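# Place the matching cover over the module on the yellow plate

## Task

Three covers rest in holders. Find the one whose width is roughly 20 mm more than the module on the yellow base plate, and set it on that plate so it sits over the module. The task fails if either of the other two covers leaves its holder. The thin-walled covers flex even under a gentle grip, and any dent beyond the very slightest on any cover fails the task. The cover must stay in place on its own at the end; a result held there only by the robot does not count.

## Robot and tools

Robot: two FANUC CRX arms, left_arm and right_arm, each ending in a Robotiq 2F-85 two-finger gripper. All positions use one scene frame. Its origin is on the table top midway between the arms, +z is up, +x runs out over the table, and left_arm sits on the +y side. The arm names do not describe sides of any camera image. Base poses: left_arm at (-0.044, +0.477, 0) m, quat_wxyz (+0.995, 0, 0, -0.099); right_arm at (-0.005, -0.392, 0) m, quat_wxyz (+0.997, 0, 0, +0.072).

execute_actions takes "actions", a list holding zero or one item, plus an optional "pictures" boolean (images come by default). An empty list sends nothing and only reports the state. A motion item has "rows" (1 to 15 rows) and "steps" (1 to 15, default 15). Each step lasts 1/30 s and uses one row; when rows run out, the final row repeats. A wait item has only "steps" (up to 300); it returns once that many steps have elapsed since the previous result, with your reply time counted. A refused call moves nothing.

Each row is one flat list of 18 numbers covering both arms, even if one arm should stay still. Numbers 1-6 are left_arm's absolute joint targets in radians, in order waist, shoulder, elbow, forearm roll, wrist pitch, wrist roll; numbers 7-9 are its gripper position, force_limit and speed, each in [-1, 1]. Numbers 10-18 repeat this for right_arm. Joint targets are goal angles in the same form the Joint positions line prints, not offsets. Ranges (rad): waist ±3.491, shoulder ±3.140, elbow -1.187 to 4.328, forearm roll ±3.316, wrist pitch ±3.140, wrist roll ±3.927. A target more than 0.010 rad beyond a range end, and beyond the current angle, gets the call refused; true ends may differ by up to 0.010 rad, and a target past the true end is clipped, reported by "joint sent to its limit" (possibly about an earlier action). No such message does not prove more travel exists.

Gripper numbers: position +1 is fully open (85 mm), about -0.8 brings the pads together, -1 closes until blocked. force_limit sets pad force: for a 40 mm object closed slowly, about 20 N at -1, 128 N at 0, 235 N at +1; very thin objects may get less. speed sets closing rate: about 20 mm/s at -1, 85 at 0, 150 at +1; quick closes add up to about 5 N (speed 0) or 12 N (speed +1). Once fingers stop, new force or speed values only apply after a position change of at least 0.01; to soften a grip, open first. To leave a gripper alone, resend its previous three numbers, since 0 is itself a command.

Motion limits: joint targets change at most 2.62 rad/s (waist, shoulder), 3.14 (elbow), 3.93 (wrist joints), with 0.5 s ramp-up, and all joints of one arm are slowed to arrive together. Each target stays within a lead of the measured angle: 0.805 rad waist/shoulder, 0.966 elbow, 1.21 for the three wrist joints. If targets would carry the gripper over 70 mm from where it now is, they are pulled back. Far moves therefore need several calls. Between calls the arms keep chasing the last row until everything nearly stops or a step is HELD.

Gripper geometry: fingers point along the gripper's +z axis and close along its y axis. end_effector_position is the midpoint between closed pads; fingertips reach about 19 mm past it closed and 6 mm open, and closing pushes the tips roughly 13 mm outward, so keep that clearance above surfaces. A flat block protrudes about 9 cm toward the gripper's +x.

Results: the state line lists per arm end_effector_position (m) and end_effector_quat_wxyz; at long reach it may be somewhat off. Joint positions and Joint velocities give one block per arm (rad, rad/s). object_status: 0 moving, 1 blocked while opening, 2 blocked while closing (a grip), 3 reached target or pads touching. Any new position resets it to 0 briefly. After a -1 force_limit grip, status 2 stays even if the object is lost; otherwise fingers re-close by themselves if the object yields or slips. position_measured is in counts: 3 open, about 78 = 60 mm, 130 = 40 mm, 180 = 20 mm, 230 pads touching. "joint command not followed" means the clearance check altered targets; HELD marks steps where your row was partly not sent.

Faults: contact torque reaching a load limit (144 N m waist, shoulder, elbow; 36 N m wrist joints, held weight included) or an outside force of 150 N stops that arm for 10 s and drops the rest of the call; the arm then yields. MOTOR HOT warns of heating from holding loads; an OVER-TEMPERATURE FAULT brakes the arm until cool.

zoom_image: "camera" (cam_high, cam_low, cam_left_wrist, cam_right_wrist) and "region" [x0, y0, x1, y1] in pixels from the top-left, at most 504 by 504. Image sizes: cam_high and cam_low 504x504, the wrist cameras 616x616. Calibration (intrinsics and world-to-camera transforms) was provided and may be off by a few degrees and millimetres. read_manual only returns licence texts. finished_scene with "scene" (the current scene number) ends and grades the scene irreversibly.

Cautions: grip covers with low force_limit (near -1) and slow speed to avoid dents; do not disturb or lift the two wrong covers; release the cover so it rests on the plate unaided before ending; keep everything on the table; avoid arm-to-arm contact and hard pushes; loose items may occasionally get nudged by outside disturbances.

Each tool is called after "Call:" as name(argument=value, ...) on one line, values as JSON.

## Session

Call:
execute_actions(actions=[])

Scene clock: 0.00 s of 7600.00 s.
left_arm: end_effector_position=(+0.8202, +0.7261, +0.2323) position_measured=3 object_status=3 end_effector_quat_wxyz=(+0.329, -0.033, +0.940, -0.084) | right_arm: end_effector_position=(+0.5194, +0.2151, +0.2722) position_measured=3 object_status=3 end_effector_quat_wxyz=(-0.043, +0.925, +0.368, +0.087)
Joint positions: left_arm=[ 0.765  0.754  0.583  0.583 -0.955 -0.73 ] | right_arm=[ 0.894  0.929  1.296  0.039 -1.746  2.873]
Joint velocities: left_arm=[ 0.     0.     0.001 -0.001  0.001 -0.   ] | right_arm=[-0.     0.     0.     0.     0.    -0.001]
camera_calibration (this result's frames):
cam_left_wrist: T_world_to_cam=[[0.0362282, 0.983973, -0.174601, -0.699553], [0.552069, 0.12593, 0.824234, -0.704796], [0.833011, -0.126252, -0.538659, -0.314906], [0, 0, 0, 1]] pos_world=[0.67676, 0.737339, 0.289148]
cam_right_wrist: T_world_to_cam=[[0.727837, -0.68438, -0.0433166, -0.218681], [-0.682726, -0.729106, 0.0478508, 0.531157], [-0.0643306, -0.00525429, -0.997915, 0.453218], [0, 0, 0, 1]] pos_world=[0.550955, 0.239991, 0.417384]

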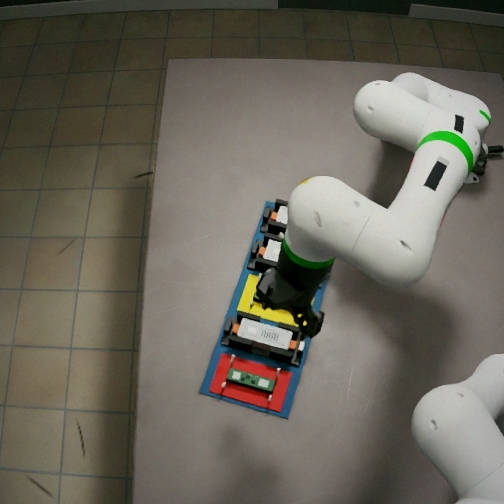

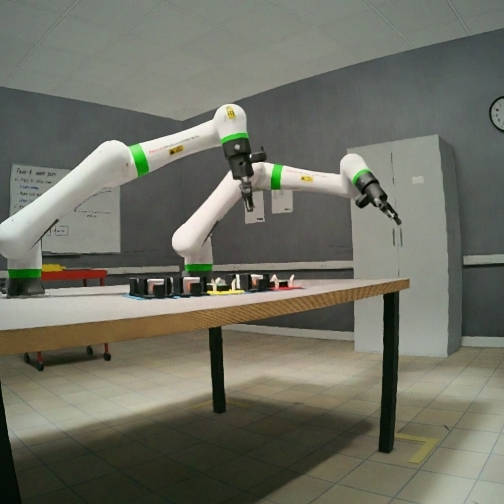

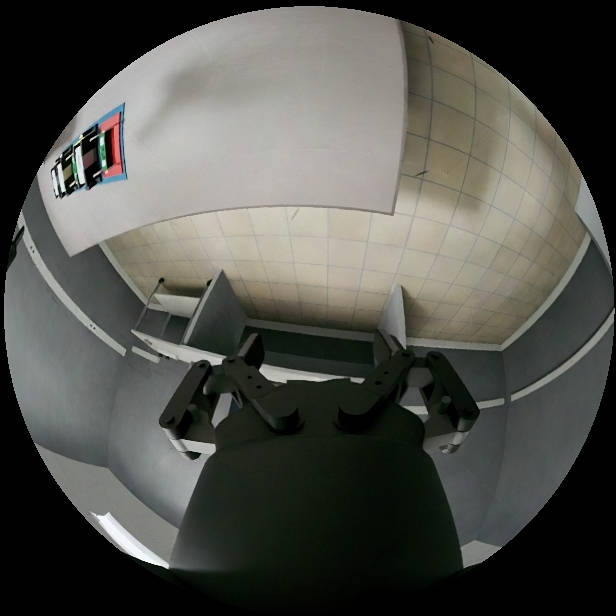

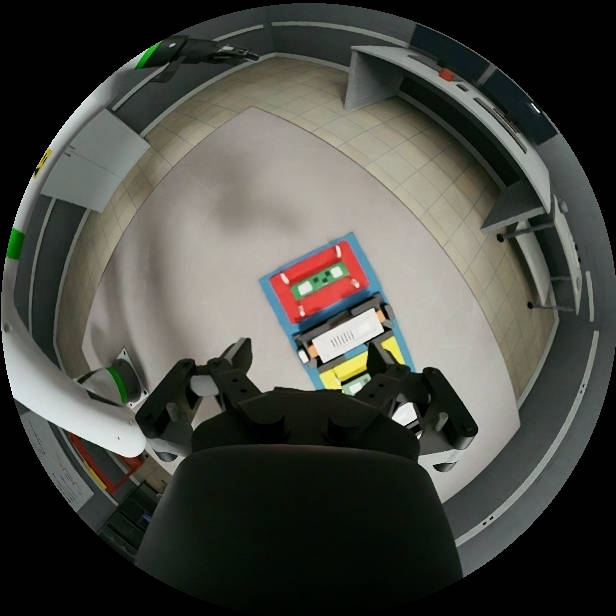

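Call:
execute_actions(actions=[{"rows":[[0.765,0.754,0.583,0.583,-0.955,-0.73,1,0,0,0.761,0.585,0.506,0,-1.492,-1.219,0.6,-0.9,0]],"steps":15}], pictures=false)

Call:
execute_actions(actions=[{"steps":30}])

Scene clock: 2.60 s of 7600.00 s.
left_arm: end_effector_position=(+0.8202, +0.7260, +0.2324) position_measured=3 object_status=3 end_effector_quat_wxyz=(+0.329, -0.033, +0.940, -0.084) | right_arm: end_effector_position=(+0.5237, +0.1336, +0.2220) position_measured=53 object_status=0 end_effector_quat_wxyz=(-0.033, +0.998, -0.051, +0.031)
Joint positions: left_arm=[ 0.765  0.754  0.583  0.583 -0.955 -0.73 ] | right_arm=[ 0.823  0.746  0.875  0.018 -1.61   2.074]
Joint velocities: left_arm=[ 0.    -0.001 -0.     0.001 -0.    -0.   ] | right_arm=[-0.164 -0.426 -0.976 -0.049  0.312 -2.672]
Steps of this call (steps 1 to 63: nothing new was sent; steps 64 to 78: all 15 steps of this action). Readings (joint positions | what the end effector reports):
64: left_arm=[0.765 0.754 0.583 0.583 -0.955 -0.730] | right_arm=[0.894 0.929 1.295 0.039 -1.746 2.872] | left_arm position_measured=3 object_status=3 | right_arm position_measured=3 object_status=0
65: left_arm=[0.765 0.754 0.583 0.583 -0.955 -0.730] | right_arm=[0.893 0.927 1.291 0.039 -1.744 2.865] | left_arm position_measured=3 object_status=3 | right_arm position_measured=5 object_status=0
67: left_arm=[0.765 0.754 0.583 0.583 -0.955 -0.730] | right_arm=[0.889 0.916 1.264 0.038 -1.736 2.825] | left_arm position_measured=3 object_status=3 | right_arm position_measured=15 object_status=0
71: left_arm=[0.765 0.754 0.583 0.583 -0.955 -0.730] | right_arm=[0.869 0.864 1.145 0.032 -1.697 2.640] | left_arm position_measured=3 object_status=3 | right_arm position_measured=43 object_status=0
78: the state above

Scene clock: 3.60 s of 7600.00 s.
left_arm: end_effector_position=(+0.8202, +0.7259, +0.2324) position_measured=3 object_status=3 end_effector_quat_wxyz=(+0.329, -0.033, +0.940, -0.084) | right_arm: end_effector_position=(+0.5025, +0.0425, +0.1699) position_measured=53 object_status=3 end_effector_quat_wxyz=(+0.000, +0.107, +0.994, +0.000)
Joint positions: left_arm=[ 0.765  0.754  0.583  0.583 -0.955 -0.73 ] | right_arm=[ 0.761  0.586  0.508  0.    -1.492 -1.119]
Joint velocities: left_arm=[-0.001 -0.    -0.001 -0.     0.001 -0.   ] | right_arm=[-0.005 -0.012 -0.028 -0.001  0.009 -1.216]
Steps of this call (steps 1 to 30: the robot went on to your last target). Readings (joint positions | what the end effector reports):
1: left_arm=[0.765 0.754 0.583 0.583 -0.955 -0.730] | right_arm=[0.818 0.732 0.842 0.017 -1.600 1.981] | left_arm position_measured=3 object_status=3 | right_arm position_measured=53 object_status=0
2: left_arm=[0.765 0.754 0.583 0.583 -0.955 -0.730] | right_arm=[0.812 0.718 0.811 0.015 -1.590 1.885] | left_arm position_measured=3 object_status=3 | right_arm position_measured=53 object_status=0
4: left_arm=[0.765 0.754 0.583 0.583 -0.955 -0.730] | right_arm=[0.803 0.693 0.754 0.012 -1.572 1.679] | left_arm position_measured=3 object_status=3 | right_arm position_measured=53 object_status=0
8: left_arm=[0.765 0.754 0.583 0.583 -0.955 -0.730] | right_arm=[0.786 0.650 0.656 0.007 -1.540 1.210] | left_arm position_measured=3 object_status=3 | right_arm position_measured=53 object_status=3
30: the state above
camera_calibration (this result's frames):
cam_left_wrist: T_world_to_cam=[[0.0364659, 0.983986, -0.174475, -0.6996], [0.551885, 0.125724, 0.824388, -0.704647], [0.833122, -0.126352, -0.538463, -0.31489], [0, 0, 0, 1]] pos_world=[0.676738, 0.7372, 0.289284]
cam_right_wrist: T_world_to_cam=[[0.163211, 0.985845, -0.0383532, -0.117041], [0.958989, -0.149394, 0.240875, -0.483732], [0.231736, -0.0760937, -0.969798, 0.198651], [0, 0, 0, 1]] pos_world=[0.436961, 0.0582335, 0.304681]

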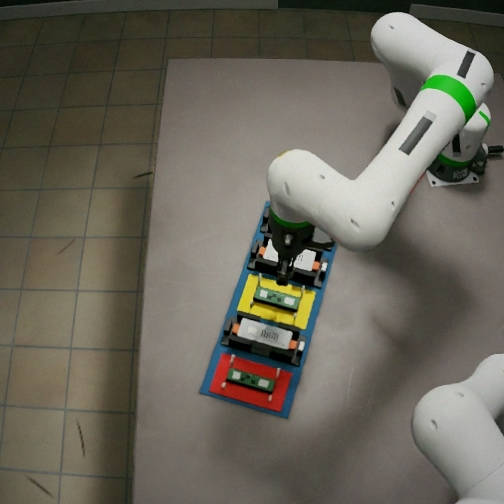

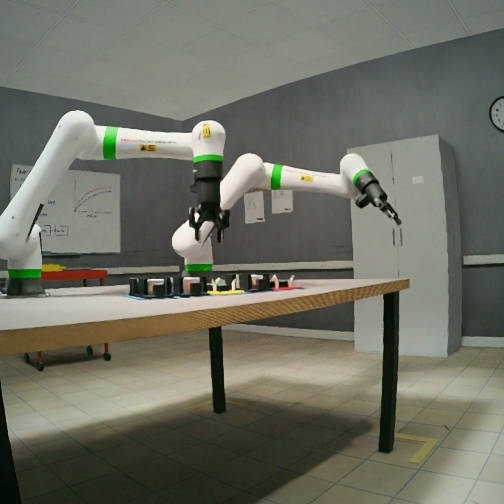

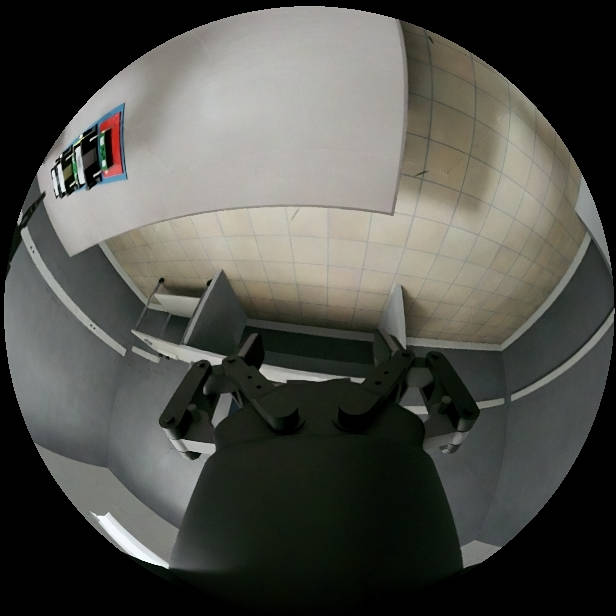

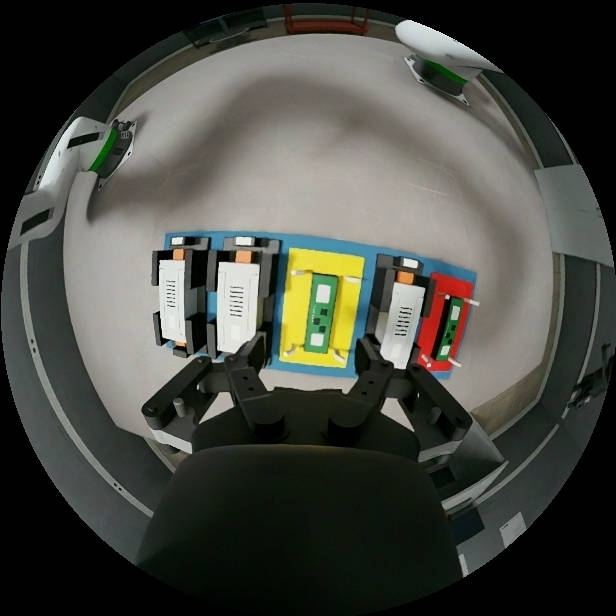

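Call:
execute_actions(actions=[])

Call:
zoom_image(camera="cam_right_wrist", region=[140,220,480,390])

Call:
zoom_image(camera="cam_high", region=[190,190,370,420])

Scene clock: 5.47 s of 7600.00 s.
left_arm: end_effector_position=(+0.8202, +0.7259, +0.2324) position_measured=3 object_status=3 end_effector_quat_wxyz=(+0.329, -0.033, +0.940, -0.084) | right_arm: end_effector_position=(+0.5024, +0.0421, +0.1697) position_measured=53 object_status=3 end_effector_quat_wxyz=(-0.000, +0.157, +0.988, -0.000)
Joint positions: left_arm=[ 0.765  0.754  0.583  0.583 -0.955 -0.73 ] | right_arm=[ 0.761  0.585  0.506 -0.    -1.492 -1.219]
Joint velocities: left_arm=[-0.001  0.     0.    -0.    -0.001  0.   ] | right_arm=[ 0.001  0.    -0.    -0.     0.     0.001]
Steps of this call (steps 1 to 30: the robot went on to your last target; steps 31 to 56: nothing new was sent). Readings (joint positions | what the end effector reports):
1: left_arm=[0.765 0.754 0.583 0.583 -0.955 -0.730] | right_arm=[0.761 0.585 0.507 0.000 -1.492 -1.156] | left_arm position_measured=3 object_status=3 | right_arm position_measured=53 object_status=3
2: left_arm=[0.765 0.754 0.583 0.583 -0.955 -0.730] | right_arm=[0.761 0.585 0.506 0.000 -1.492 -1.185] | left_arm position_measured=3 object_status=3 | right_arm position_measured=53 object_status=3
4: left_arm=[0.765 0.754 0.583 0.583 -0.955 -0.730] | right_arm=[0.761 0.585 0.506 0.000 -1.492 -1.215] | left_arm position_measured=3 object_status=3 | right_arm position_measured=53 object_status=3
8: left_arm=[0.765 0.754 0.583 0.583 -0.955 -0.730] | right_arm=[0.761 0.585 0.506 0.000 -1.492 -1.219] | left_arm position_measured=3 object_status=3 | right_arm position_measured=53 object_status=3
56: the state above
All arms were judged still, so your last target was given up. Only a new action makes them travel on or press farther. Fingers that are still opening or closing keep moving.
camera_calibration (this result's frames):
cam_left_wrist: T_world_to_cam=[[0.0364664, 0.983986, -0.174475, -0.6996], [0.551885, 0.125723, 0.824388, -0.704647], [0.833122, -0.126353, -0.538463, -0.31489], [0, 0, 0, 1]] pos_world=[0.676738, 0.7372, 0.289284]
cam_right_wrist: T_world_to_cam=[[0.260884, 0.964596, -0.0386465, -0.164751], [0.939334, -0.24441, 0.240656, -0.46969], [0.22269, -0.0990852, -0.969841, 0.203955], [0, 0, 0, 1]] pos_world=[0.438758, 0.0643303, 0.30447]

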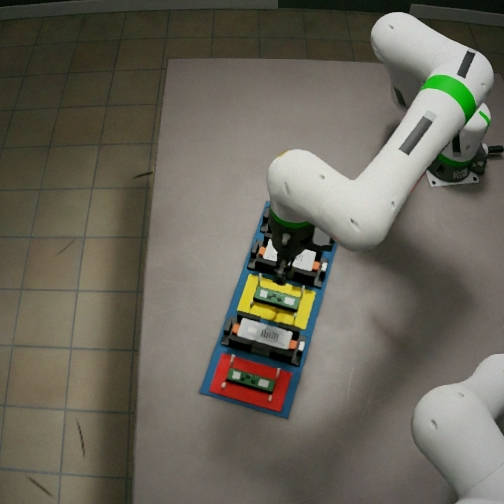

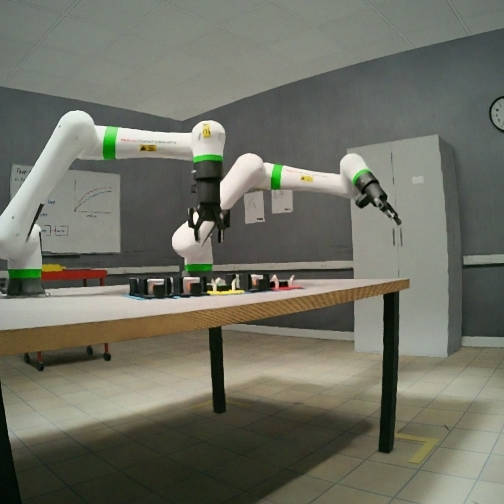

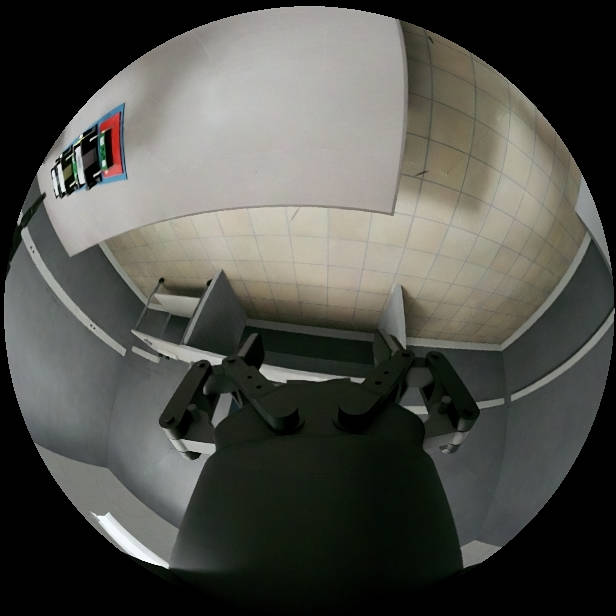

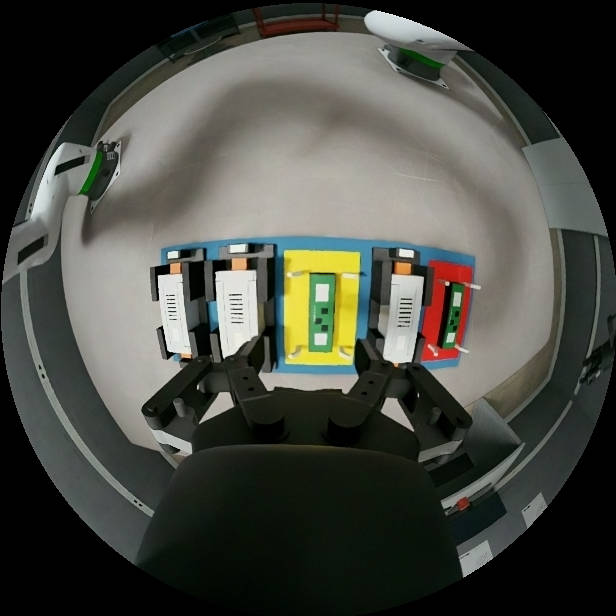

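Region (140, 220, 480, 390) of cam_right_wrist's 616x616 image, scaled by 1.482, with more detail than that image has.

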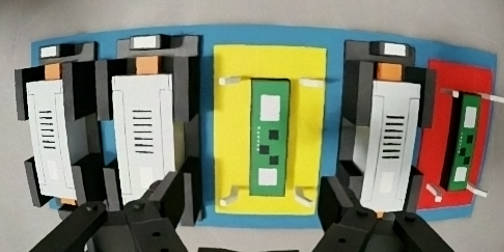

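Region (190, 190, 370, 420) of cam_high's 504x504 image, scaled by 2.191, with more detail than that image has; it fills the left 394 columns of this view, and the rest is white.

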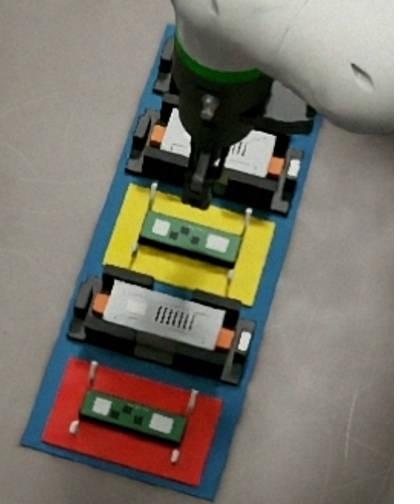

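Call:
execute_actions(actions=[{"rows":[[0.765,0.754,0.583,0.583,-0.955,-0.73,1,0,0,0.767,0.648,0.416,0,-1.339,-1.225,0.6,-0.9,0]],"steps":15}], pictures=false)

Call:
execute_actions(actions=[{"steps":6}])

Call:
zoom_image(camera="cam_right_wrist", region=[200,220,420,400])

Scene clock: 8.87 s of 7600.00 s.
left_arm: end_effector_position=(+0.8202, +0.7259, +0.2324) position_measured=3 object_status=3 end_effector_quat_wxyz=(+0.329, -0.033, +0.940, -0.084) | right_arm: end_effector_position=(+0.5065, +0.0538, +0.0898) position_measured=53 object_status=3 end_effector_quat_wxyz=(-0.000, +0.157, +0.988, -0.000)
Joint positions: left_arm=[ 0.765  0.754  0.583  0.583 -0.955 -0.73 ] | right_arm=[ 0.767  0.648  0.416  0.    -1.339 -1.225]
Joint velocities: left_arm=[-0.001 -0.     0.     0.001  0.     0.   ] | right_arm=[ 0.    -0.    -0.    -0.001  0.001  0.002]
Steps of this call (steps 1 to 87: nothing new was sent; steps 88 to 102: all 15 steps of this action). Readings (joint positions | what the end effector reports):
88: left_arm=[0.765 0.754 0.583 0.583 -0.955 -0.730] | right_arm=[0.761 0.585 0.505 -0.000 -1.491 -1.219] | left_arm position_measured=3 object_status=3 | right_arm position_measured=53 object_status=3
89: left_arm=[0.765 0.754 0.583 0.583 -0.955 -0.730] | right_arm=[0.761 0.587 0.502 -0.000 -1.484 -1.219] | left_arm position_measured=3 object_status=3 | right_arm position_measured=53 object_status=3
91: left_arm=[0.765 0.754 0.583 0.583 -0.955 -0.730] | right_arm=[0.762 0.604 0.478 -0.000 -1.444 -1.221] | left_arm position_measured=3 object_status=3 | right_arm position_measured=53 object_status=3
95: left_arm=[0.765 0.754 0.583 0.583 -0.955 -0.730] | right_arm=[0.767 0.645 0.421 -0.000 -1.347 -1.225] | left_arm position_measured=3 object_status=3 | right_arm position_measured=53 object_status=3
102: the state above

Scene clock: 9.07 s of 7600.00 s.
left_arm: end_effector_position=(+0.8202, +0.7259, +0.2324) position_measured=3 object_status=3 end_effector_quat_wxyz=(+0.329, -0.033, +0.940, -0.084) | right_arm: end_effector_position=(+0.5065, +0.0538, +0.0898) position_measured=53 object_status=3 end_effector_quat_wxyz=(-0.000, +0.157, +0.988, -0.000)
Joint positions: left_arm=[ 0.765  0.754  0.583  0.583 -0.955 -0.73 ] | right_arm=[ 0.767  0.648  0.416  0.    -1.339 -1.225]
Joint velocities: left_arm=[ 0.001 -0.001 -0.    -0.     0.     0.   ] | right_arm=[ 0.001 -0.    -0.    -0.    -0.     0.001]
Steps of this call (steps 1 to 6: the robot went on to your last target). Readings (joint positions | what the end effector reports):
1: left_arm=[0.765 0.754 0.583 0.583 -0.955 -0.730] | right_arm=[0.767 0.648 0.416 0.000 -1.339 -1.225] | left_arm position_measured=3 object_status=3 | right_arm position_measured=53 object_status=3
2: left_arm=[0.765 0.754 0.583 0.583 -0.955 -0.730] | right_arm=[0.767 0.648 0.416 0.000 -1.339 -1.225] | left_arm position_measured=3 object_status=3 | right_arm position_measured=53 object_status=3
4: left_arm=[0.765 0.754 0.583 0.583 -0.955 -0.730] | right_arm=[0.767 0.648 0.416 0.000 -1.339 -1.225] | left_arm position_measured=3 object_status=3 | right_arm position_measured=53 object_status=3
6: the state above
camera_calibration (this result's frames):
cam_left_wrist: T_world_to_cam=[[0.0364661, 0.983986, -0.174475, -0.6996], [0.551885, 0.125723, 0.824389, -0.704647], [0.833123, -0.126352, -0.538463, -0.31489], [0, 0, 0, 1]] pos_world=[0.676738, 0.7372, 0.289284]
cam_right_wrist: T_world_to_cam=[[0.260889, 0.964594, -0.0386672, -0.180119], [0.939334, -0.24441, 0.240655, -0.451446], [0.222684, -0.0991056, -0.96984, 0.126737], [0, 0, 0, 1]] pos_world=[0.442827, 0.0759647, 0.224593]

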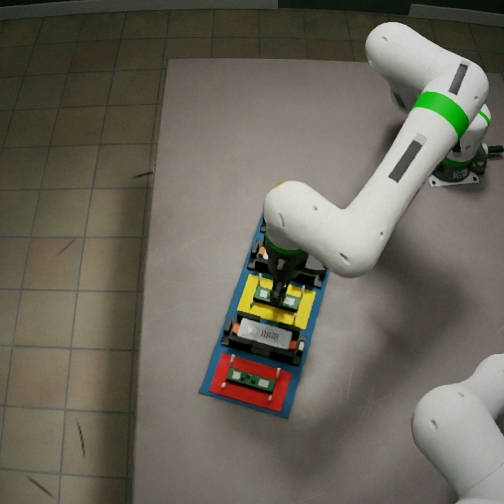

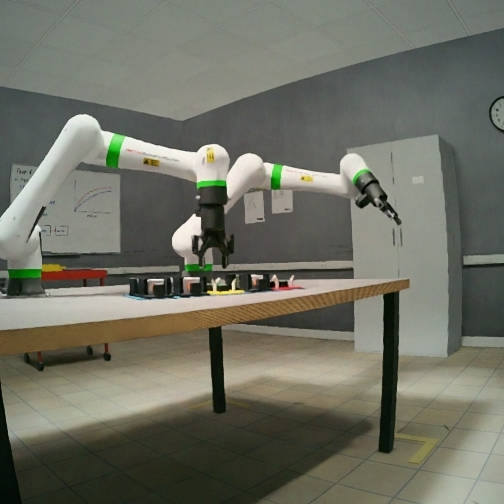

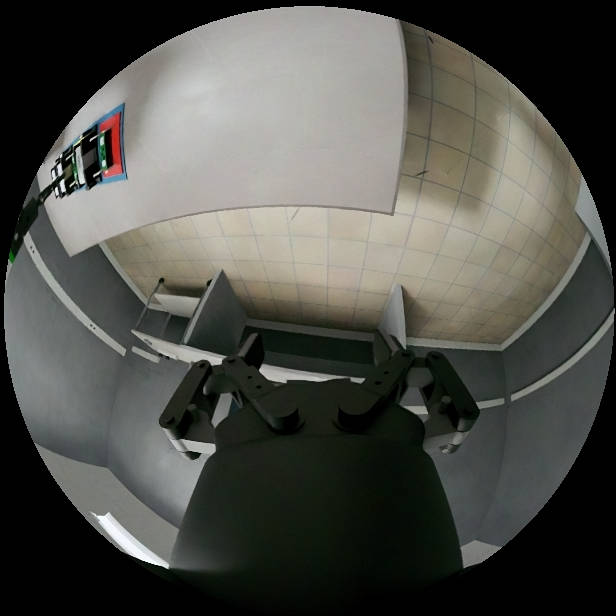

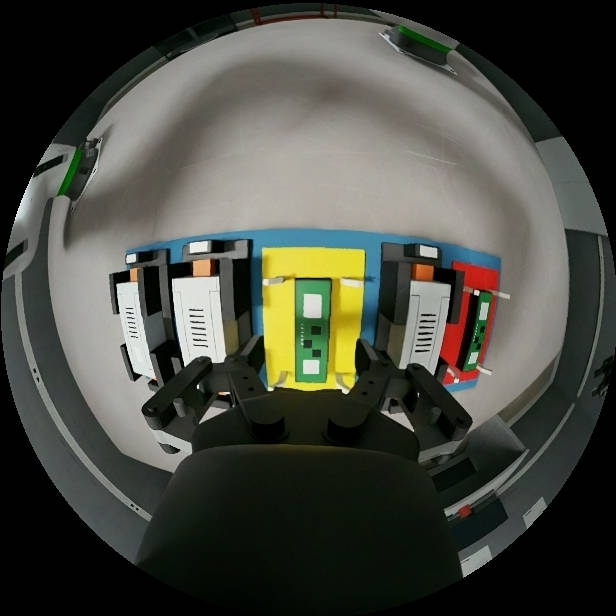

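Region (200, 220, 420, 400) of cam_right_wrist's 616x616 image, scaled by 2.291, with more detail than that image has; it fills the top 412 rows of this view, and the rest is white.

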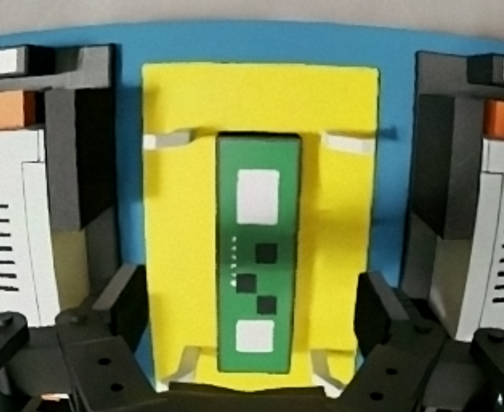

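Call:
execute_actions(actions=[{"rows":[[0.765,0.754,0.583,0.583,-0.955,-0.73,1,0,0,0.769,0.690,0.348,0,-1.229,-1.227,0.2,-1,0]],"steps":15}], pictures=false)

Call:
execute_actions(actions=[{"rows":[[0.765,0.754,0.583,0.583,-0.955,-0.73,1,0,0,0.769,0.690,0.348,0,-1.229,-1.227,-1,-1,-0.5]],"steps":15}], pictures=false)

Call:
execute_actions(actions=[{"steps":10}])

Scene clock: 10.90 s of 7600.00 s.
left_arm: end_effector_position=(+0.8202, +0.7259, +0.2324) position_measured=3 object_status=3 end_effector_quat_wxyz=(+0.329, -0.033, +0.940, -0.084) | right_arm: end_effector_position=(+0.5056, +0.0549, +0.0338) position_measured=104 object_status=0 end_effector_quat_wxyz=(-0.000, +0.157, +0.988, -0.000)
Joint positions: left_arm=[ 0.765  0.754  0.583  0.583 -0.955 -0.73 ] | right_arm=[ 0.769  0.69   0.348 -0.    -1.229 -1.227]
Joint velocities: left_arm=[-0.001  0.    -0.001  0.001  0.001 -0.   ] | right_arm=[-0.    -0.    -0.001  0.    -0.     0.   ]
Steps of this call (steps 1 to 15: the robot went on to your last target; steps 16 to 40: nothing new was sent; steps 41 to 55: all 15 steps of this action). Readings (joint positions | what the end effector reports):
41: left_arm=[0.765 0.754 0.583 0.583 -0.955 -0.730] | right_arm=[0.767 0.648 0.415 0.000 -1.338 -1.225] | left_arm position_measured=3 object_status=3 | right_arm position_measured=53 object_status=0
42: left_arm=[0.765 0.754 0.583 0.583 -0.955 -0.730] | right_arm=[0.767 0.650 0.411 0.000 -1.331 -1.225] | left_arm position_measured=3 object_status=3 | right_arm position_measured=55 object_status=0
44: left_arm=[0.765 0.754 0.583 0.583 -0.955 -0.730] | right_arm=[0.768 0.665 0.386 0.000 -1.291 -1.226] | left_arm position_measured=3 object_status=3 | right_arm position_measured=65 object_status=0
48: left_arm=[0.765 0.754 0.583 0.583 -0.955 -0.730] | right_arm=[0.769 0.690 0.349 -0.000 -1.230 -1.227] | left_arm position_measured=3 object_status=3 | right_arm position_measured=93 object_status=0
55: the state above

Scene clock: 11.40 s of 7600.00 s.
left_arm: end_effector_position=(+0.8202, +0.7259, +0.2324) position_measured=3 object_status=3 end_effector_quat_wxyz=(+0.329, -0.033, +0.940, -0.084) | right_arm: end_effector_position=(+0.5057, +0.0550, +0.0339) position_measured=144 object_status=0 end_effector_quat_wxyz=(+0.000, +0.157, +0.988, +0.000)
Joint positions: left_arm=[ 0.765  0.754  0.583  0.583 -0.955 -0.73 ] | right_arm=[ 0.769  0.69   0.348  0.    -1.229 -1.227]
Joint velocities: left_arm=[ 0.001 -0.    -0.     0.001 -0.    -0.   ] | right_arm=[-0.    -0.     0.     0.001 -0.001  0.002]
Steps of this call (steps 1 to 15: all 15 steps of this action). Readings (joint positions | what the end effector reports):
1: left_arm=[0.765 0.754 0.583 0.583 -0.955 -0.730] | right_arm=[0.769 0.690 0.348 -0.000 -1.229 -1.227] | left_arm position_measured=3 object_status=3 | right_arm position_measured=104 object_status=0
2: left_arm=[0.765 0.754 0.583 0.583 -0.955 -0.730] | right_arm=[0.769 0.690 0.348 -0.000 -1.229 -1.227] | left_arm position_measured=3 object_status=3 | right_arm position_measured=105 object_status=0
4: left_arm=[0.765 0.754 0.583 0.583 -0.955 -0.730] | right_arm=[0.769 0.690 0.348 -0.000 -1.229 -1.227] | left_arm position_measured=3 object_status=3 | right_arm position_measured=111 object_status=0
8: left_arm=[0.765 0.754 0.583 0.583 -0.955 -0.730] | right_arm=[0.769 0.690 0.348 -0.000 -1.229 -1.227] | left_arm position_measured=3 object_status=3 | right_arm position_measured=129 object_status=0
15: the state above

Scene clock: 11.73 s of 7600.00 s.
left_arm: end_effector_position=(+0.8202, +0.7259, +0.2324) position_measured=3 object_status=3 end_effector_quat_wxyz=(+0.329, -0.033, +0.940, -0.084) | right_arm: end_effector_position=(+0.5056, +0.0549, +0.0339) position_measured=144 object_status=2 end_effector_quat_wxyz=(-0.000, +0.157, +0.988, -0.000)
Joint positions: left_arm=[ 0.765  0.754  0.583  0.583 -0.955 -0.73 ] | right_arm=[ 0.769  0.69   0.348  0.    -1.229 -1.227]
Joint velocities: left_arm=[ 0.002  0.001 -0.002  0.    -0.     0.   ] | right_arm=[-0.001  0.     0.    -0.    -0.     0.001]
Steps of this call (steps 1 to 10: the robot went on to your last target). Readings (joint positions | what the end effector reports):
1: left_arm=[0.765 0.754 0.583 0.583 -0.955 -0.730] | right_arm=[0.769 0.690 0.348 0.000 -1.229 -1.227] | left_arm position_measured=3 object_status=3 | right_arm position_measured=144 object_status=0
2: left_arm=[0.765 0.754 0.583 0.583 -0.955 -0.730] | right_arm=[0.769 0.690 0.348 0.000 -1.229 -1.227] | left_arm position_measured=3 object_status=3 | right_arm position_measured=144 object_status=2
4: left_arm=[0.765 0.754 0.583 0.583 -0.955 -0.730] | right_arm=[0.769 0.690 0.348 0.000 -1.229 -1.227] | left_arm position_measured=3 object_status=3 | right_arm position_measured=144 object_status=2
8: left_arm=[0.765 0.754 0.583 0.583 -0.955 -0.730] | right_arm=[0.769 0.690 0.348 0.000 -1.229 -1.227] | left_arm position_measured=3 object_status=3 | right_arm position_measured=144 object_status=2
10: the state above
camera_calibration (this result's frames):
cam_left_wrist: T_world_to_cam=[[0.036466, 0.983986, -0.174475, -0.6996], [0.551885, 0.125723, 0.824389, -0.704647], [0.833123, -0.126352, -0.538463, -0.31489], [0, 0, 0, 1]] pos_world=[0.676738, 0.7372, 0.289284]
cam_right_wrist: T_world_to_cam=[[0.260842, 0.964612, -0.0385465, -0.183163], [0.939322, -0.244383, 0.240732, -0.436935], [0.222792, -0.0990005, -0.969826, 0.0727331], [0, 0, 0, 1]] pos_world=[0.441995, 0.0771022, 0.168662]

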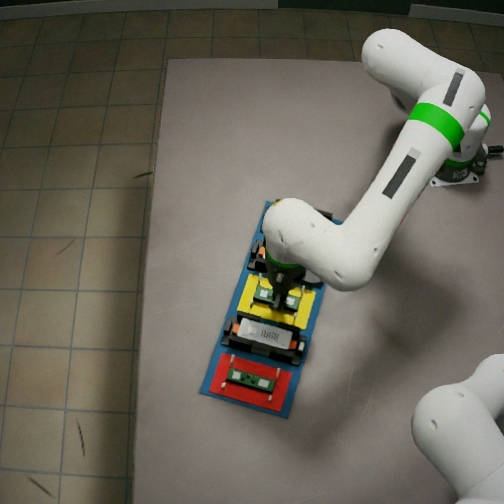

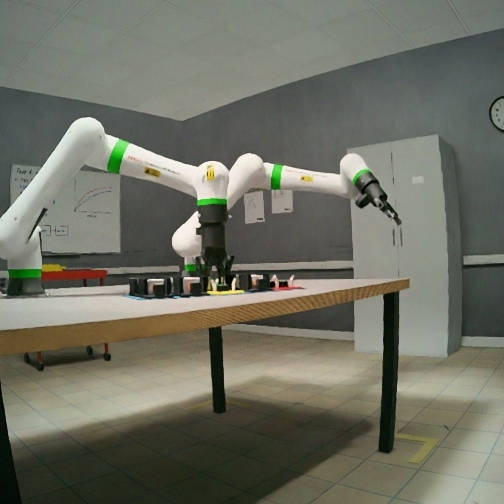

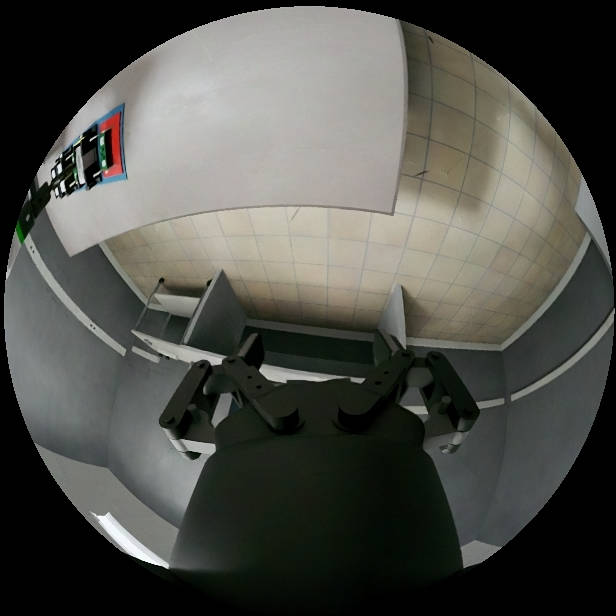

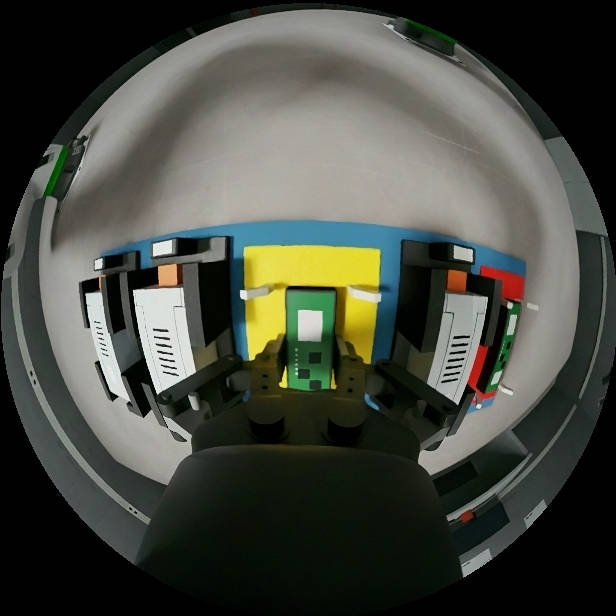

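Call:
execute_actions(actions=[{"rows":[[0.765,0.754,0.583,0.583,-0.955,-0.73,1,0,0,0.769,0.690,0.348,0,-1.229,-1.227,0.8,-0.9,1],[0.765,0.754,0.583,0.583,-0.955,-0.73,1,0,0,0.769,0.690,0.348,0,-1.229,-1.227,0.8,-0.9,1],[0.765,0.754,0.583,0.583,-0.955,-0.73,1,0,0,0.769,0.690,0.348,0,-1.229,-1.227,0.8,-0.9,1],[0.765,0.754,0.583,0.583,-0.955,-0.73,1,0,0,0.769,0.690,0.348,0,-1.229,-1.227,0.8,-0.9,1],[0.765,0.754,0.583,0.583,-0.955,-0.73,1,0,0,0.769,0.63,0.44,0,-1.38,-1.227,0.8,-0.9,1]],"steps":15}], pictures=false)

Call:
execute_actions(actions=[{"rows":[[0.765,0.754,0.583,0.583,-0.955,-0.73,1,0,0,0.697,0.415,0.115,0,-1.271,-1.155,0.8,-0.9,1]],"steps":15}], pictures=false)

Call:
execute_actions(actions=[{"steps":8}])

Call:
zoom_image(camera="cam_right_wrist", region=[170,220,470,400])

Scene clock: 15.40 s of 7600.00 s.
left_arm: end_effector_position=(+0.8202, +0.7259, +0.2324) position_measured=3 object_status=3 end_effector_quat_wxyz=(+0.329, -0.033, +0.940, -0.084) | right_arm: end_effector_position=(+0.5044, +0.0532, +0.1118) position_measured=28 object_status=0 end_effector_quat_wxyz=(+0.000, +0.157, +0.988, +0.000)
Joint positions: left_arm=[ 0.765  0.754  0.583  0.583 -0.955 -0.73 ] | right_arm=[ 0.769  0.63   0.44   0.    -1.38  -1.227]
Joint velocities: left_arm=[ 0.     0.001 -0.001  0.001 -0.    -0.   ] | right_arm=[-0.     0.     0.007  0.001 -0.005  0.   ]
Steps of this call (steps 1 to 15: the robot went on to your last target; steps 16 to 90: nothing new was sent; then 0.17 s passed at rest; steps 91 to 105: all 15 steps of this action). Readings (joint positions | what the end effector reports):
91: left_arm=[0.765 0.754 0.583 0.583 -0.955 -0.730] | right_arm=[0.769 0.690 0.348 -0.000 -1.229 -1.227] | left_arm position_measured=3 object_status=3 | right_arm position_measured=144 object_status=0
92: left_arm=[0.765 0.754 0.583 0.583 -0.955 -0.730] | right_arm=[0.769 0.690 0.348 -0.000 -1.229 -1.227] | left_arm position_measured=3 object_status=3 | right_arm position_measured=142 object_status=0
94: left_arm=[0.765 0.754 0.583 0.583 -0.955 -0.730] | right_arm=[0.769 0.690 0.348 -0.000 -1.229 -1.227] | left_arm position_measured=3 object_status=3 | right_arm position_measured=124 object_status=0
98: left_arm=[0.765 0.754 0.583 0.583 -0.955 -0.730] | right_arm=[0.769 0.672 0.377 -0.000 -1.277 -1.227] | left_arm position_measured=3 object_status=3 | right_arm position_measured=73 object_status=0
105: the state above

Scene clock: 15.90 s of 7600.00 s.
left_arm: end_effector_position=(+0.8202, +0.7259, +0.2324) position_measured=3 object_status=3 end_effector_quat_wxyz=(+0.329, -0.033, +0.940, -0.084) | right_arm: end_effector_position=(+0.4766, -0.0498, +0.1101) position_measured=28 object_status=3 end_effector_quat_wxyz=(+0.000, +0.157, +0.988, +0.000)
Joint positions: left_arm=[ 0.765  0.754  0.583  0.583 -0.955 -0.73 ] | right_arm=[ 0.697  0.415  0.116  0.    -1.271 -1.155]
Joint velocities: left_arm=[-0.001 -0.     0.001 -0.001  0.001  0.   ] | right_arm=[-0.002 -0.012 -0.022 -0.001  0.011  0.007]
Steps of this call (steps 1 to 15: all 15 steps of this action). Readings (joint positions | what the end effector reports):
1: left_arm=[0.765 0.754 0.583 0.583 -0.955 -0.730] | right_arm=[0.769 0.630 0.439 0.000 -1.380 -1.227] | left_arm position_measured=3 object_status=3 | right_arm position_measured=28 object_status=0
2: left_arm=[0.765 0.754 0.583 0.583 -0.955 -0.730] | right_arm=[0.767 0.626 0.434 0.000 -1.377 -1.227] | left_arm position_measured=3 object_status=3 | right_arm position_measured=28 object_status=0
4: left_arm=[0.765 0.754 0.583 0.583 -0.955 -0.730] | right_arm=[0.759 0.605 0.402 0.000 -1.365 -1.219] | left_arm position_measured=3 object_status=3 | right_arm position_measured=28 object_status=0
8: left_arm=[0.765 0.754 0.583 0.583 -0.955 -0.730] | right_arm=[0.728 0.512 0.262 0.000 -1.318 -1.188] | left_arm position_measured=3 object_status=3 | right_arm position_measured=28 object_status=3
15: the state above

Scene clock: 16.17 s of 7600.00 s.
left_arm: end_effector_position=(+0.8202, +0.7259, +0.2324) position_measured=3 object_status=3 end_effector_quat_wxyz=(+0.329, -0.033, +0.940, -0.084) | right_arm: end_effector_position=(+0.4764, -0.0500, +0.1099) position_measured=28 object_status=3 end_effector_quat_wxyz=(-0.000, +0.157, +0.988, -0.000)
Joint positions: left_arm=[ 0.765  0.754  0.583  0.583 -0.955 -0.73 ] | right_arm=[ 0.697  0.415  0.115  0.    -1.271 -1.155]
Joint velocities: left_arm=[-0.     0.001 -0.001  0.001 -0.001  0.   ] | right_arm=[-0.    -0.001 -0.    -0.     0.    -0.   ]
Steps of this call (steps 1 to 8: the robot went on to your last target). Readings (joint positions | what the end effector reports):
1: left_arm=[0.765 0.754 0.583 0.583 -0.955 -0.730] | right_arm=[0.697 0.415 0.115 0.000 -1.271 -1.155] | left_arm position_measured=3 object_status=3 | right_arm position_measured=28 object_status=3
2: left_arm=[0.765 0.754 0.583 0.583 -0.955 -0.730] | right_arm=[0.697 0.415 0.115 0.000 -1.271 -1.155] | left_arm position_measured=3 object_status=3 | right_arm position_measured=28 object_status=3
4: left_arm=[0.765 0.754 0.583 0.583 -0.955 -0.730] | right_arm=[0.697 0.415 0.115 0.000 -1.271 -1.155] | left_arm position_measured=3 object_status=3 | right_arm position_measured=28 object_status=3
8: the state above
camera_calibration (this result's frames):
cam_left_wrist: T_world_to_cam=[[0.0364661, 0.983986, -0.174475, -0.6996], [0.551885, 0.125723, 0.824389, -0.704647], [0.833122, -0.126352, -0.538463, -0.31489], [0, 0, 0, 1]] pos_world=[0.676738, 0.7372, 0.289284]
cam_right_wrist: T_world_to_cam=[[0.260821, 0.964611, -0.0387057, -0.0714091], [0.939363, -0.24434, 0.240615, -0.453448], [0.222642, -0.0991162, -0.969849, 0.142623], [0, 0, 0, 1]] pos_world=[0.412823, -0.0277771, 0.244665]

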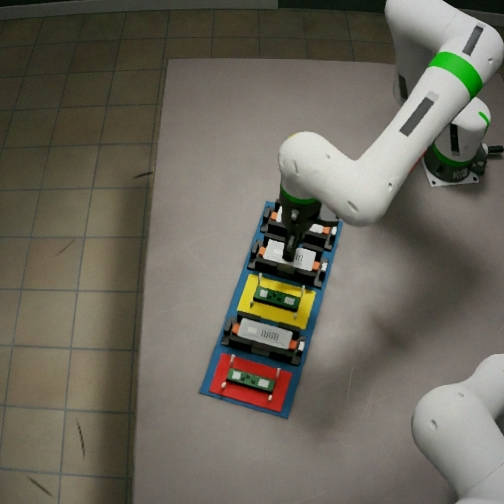

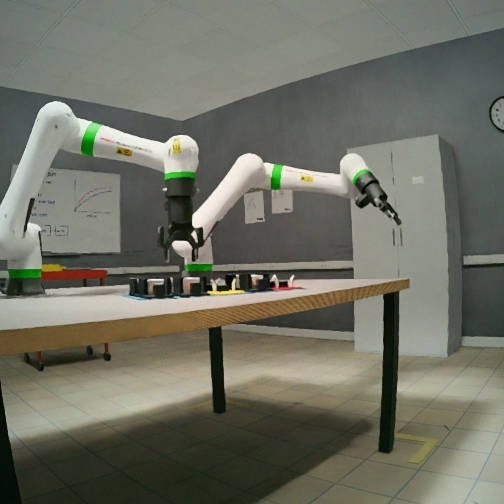

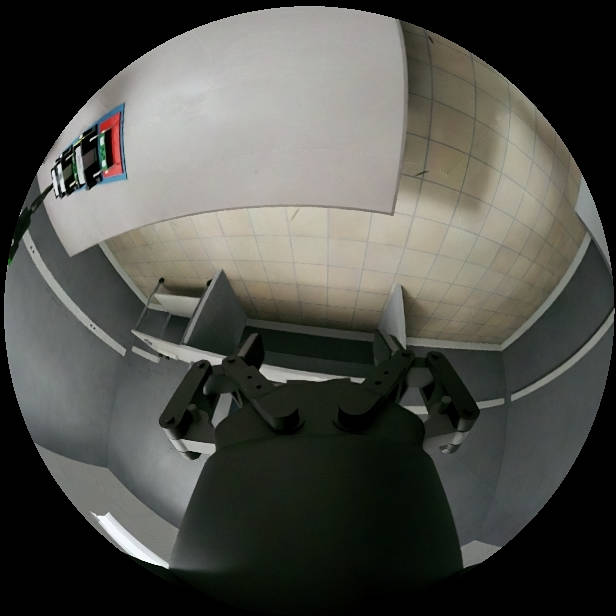

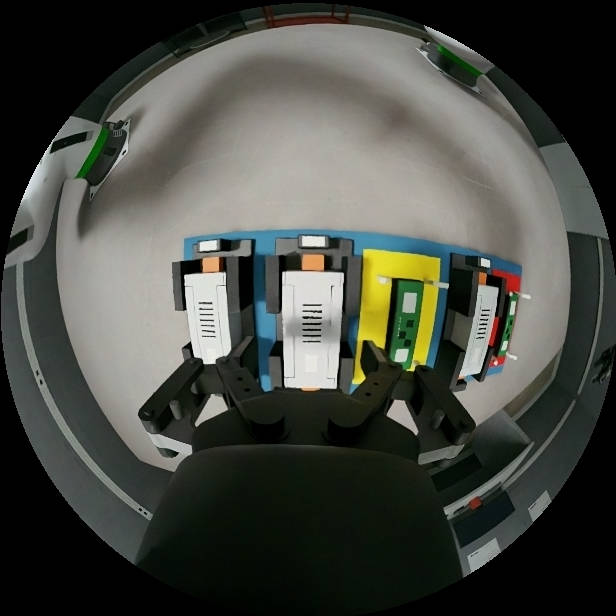

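Region (170, 220, 470, 400) of cam_right_wrist's 616x616 image, scaled by 1.680, with more detail than that image has; it fills the top 302 rows of this view, and the rest is white.

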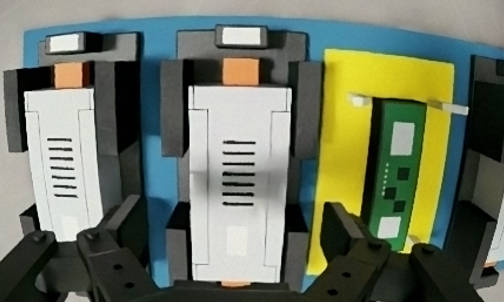

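Call:
execute_actions(actions=[{"rows":[[0.765,0.754,0.583,0.583,-0.955,-0.73,1,0,0,0.6894,0.440,0.102,0,-1.232,-1.147,0.55,-0.9,0],[0.765,0.754,0.583,0.583,-0.955,-0.73,1,0,0,0.6894,0.440,0.102,0,-1.232,-1.147,0.55,-0.9,0],[0.765,0.754,0.583,0.583,-0.955,-0.73,1,0,0,0.6894,0.440,0.102,0,-1.232,-1.147,0.55,-0.9,0],[0.765,0.754,0.583,0.583,-0.955,-0.73,1,0,0,0.6894,0.440,0.102,0,-1.232,-1.147,0.55,-0.9,0],[0.765,0.754,0.583,0.583,-0.955,-0.73,1,0,0,0.6894,0.440,0.102,0,-1.232,-1.147,0.55,-0.9,0],[0.765,0.754,0.583,0.583,-0.955,-0.73,1,0,0,0.6894,0.440,0.102,0,-1.232,-1.147,0.55,-0.9,0],[0.765,0.754,0.583,0.583,-0.955,-0.73,1,0,0,0.6894,0.466,0.070,0,-1.175,-1.147,0.55,-0.9,0]],"steps":15}])

Call:
zoom_image(camera="cam_right_wrist", region=[210,230,410,400])

Scene clock: 19.10 s of 7600.00 s.
left_arm: end_effector_position=(+0.8202, +0.7259, +0.2324) position_measured=3 object_status=3 end_effector_quat_wxyz=(+0.329, -0.033, +0.940, -0.084) | right_arm: end_effector_position=(+0.4823, -0.0501, +0.0623) position_measured=59 object_status=0 end_effector_quat_wxyz=(-0.000, +0.156, +0.988, -0.000)
Joint positions: left_arm=[ 0.765  0.754  0.583  0.583 -0.955 -0.73 ] | right_arm=[ 0.689  0.466  0.07  -0.    -1.175 -1.147]
Joint velocities: left_arm=[-0. -0. -0.  0. -0.  0.] | right_arm=[-0.001 -0.    -0.001  0.     0.004 -0.001]
Steps of this call (steps 1 to 15: the robot went on to your last target; steps 16 to 73: nothing new was sent; steps 74 to 88: all 15 steps of this action). Readings (joint positions | what the end effector reports):
74: left_arm=[0.765 0.754 0.583 0.583 -0.955 -0.730] | right_arm=[0.697 0.415 0.115 -0.000 -1.270 -1.155] | left_arm position_measured=3 object_status=3 | right_arm position_measured=28 object_status=0
75: left_arm=[0.765 0.754 0.583 0.583 -0.955 -0.730] | right_arm=[0.695 0.419 0.113 -0.000 -1.263 -1.153] | left_arm position_measured=3 object_status=3 | right_arm position_measured=29 object_status=0
77: left_arm=[0.765 0.754 0.583 0.583 -0.955 -0.730] | right_arm=[0.691 0.435 0.104 -0.000 -1.239 -1.149] | left_arm position_measured=3 object_status=3 | right_arm position_measured=40 object_status=0
81: left_arm=[0.765 0.754 0.583 0.583 -0.955 -0.730] | right_arm=[0.689 0.443 0.098 0.000 -1.224 -1.147] | left_arm position_measured=3 object_status=3 | right_arm position_measured=57 object_status=0
88: the state above
camera_calibration (this result's frames):
cam_left_wrist: T_world_to_cam=[[0.0364661, 0.983986, -0.174475, -0.6996], [0.551885, 0.125723, 0.824389, -0.704647], [0.833122, -0.126352, -0.538463, -0.31489], [0, 0, 0, 1]] pos_world=[0.676738, 0.7372, 0.289284]
cam_right_wrist: T_world_to_cam=[[0.260492, 0.964704, -0.0386133, -0.0745446], [0.939432, -0.244035, 0.240656, -0.447568], [0.222738, -0.0989634, -0.969842, 0.0951124], [0, 0, 0, 1]] pos_world=[0.418693, -0.0278964, 0.197076]

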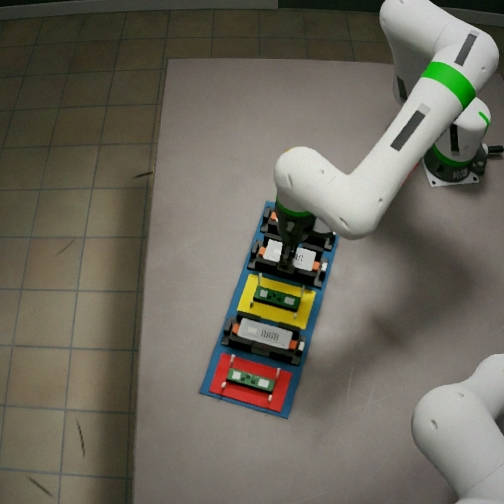

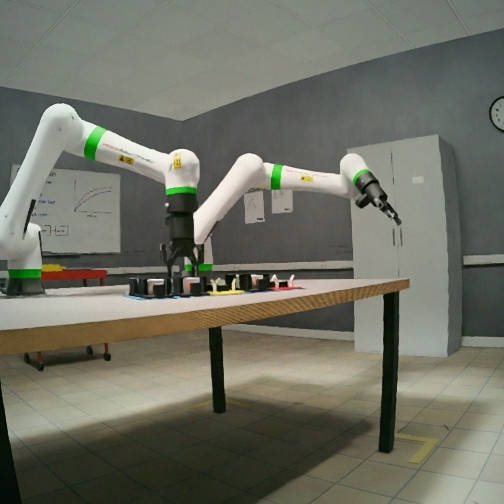

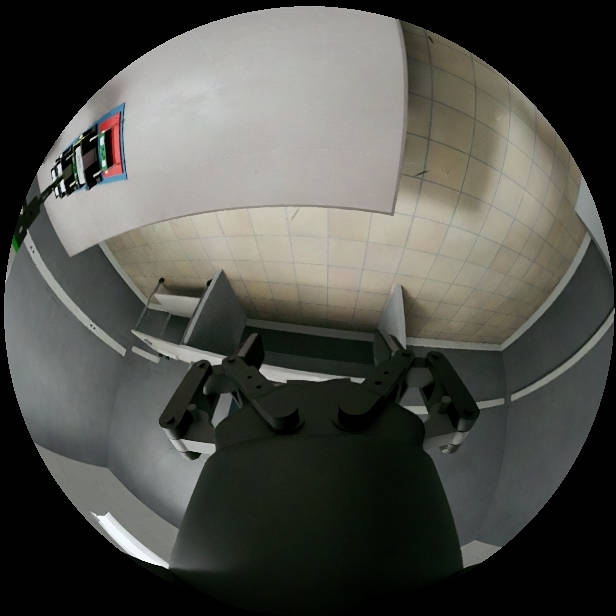

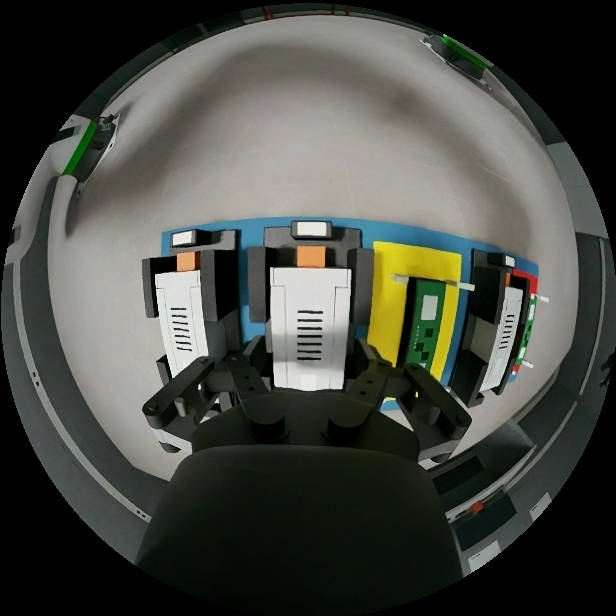

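Region (210, 230, 410, 400) of cam_right_wrist's 616x616 image, scaled by 2.520, with more detail than that image has; it fills the top 428 rows of this view, and the rest is white.

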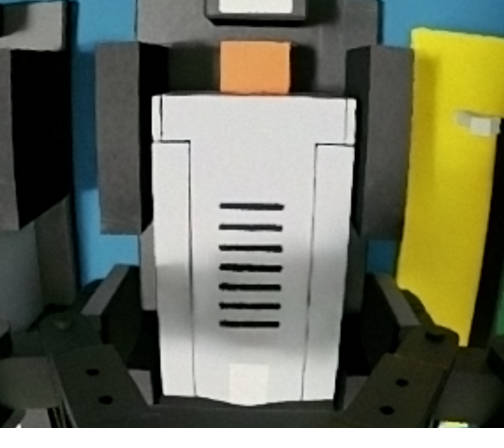

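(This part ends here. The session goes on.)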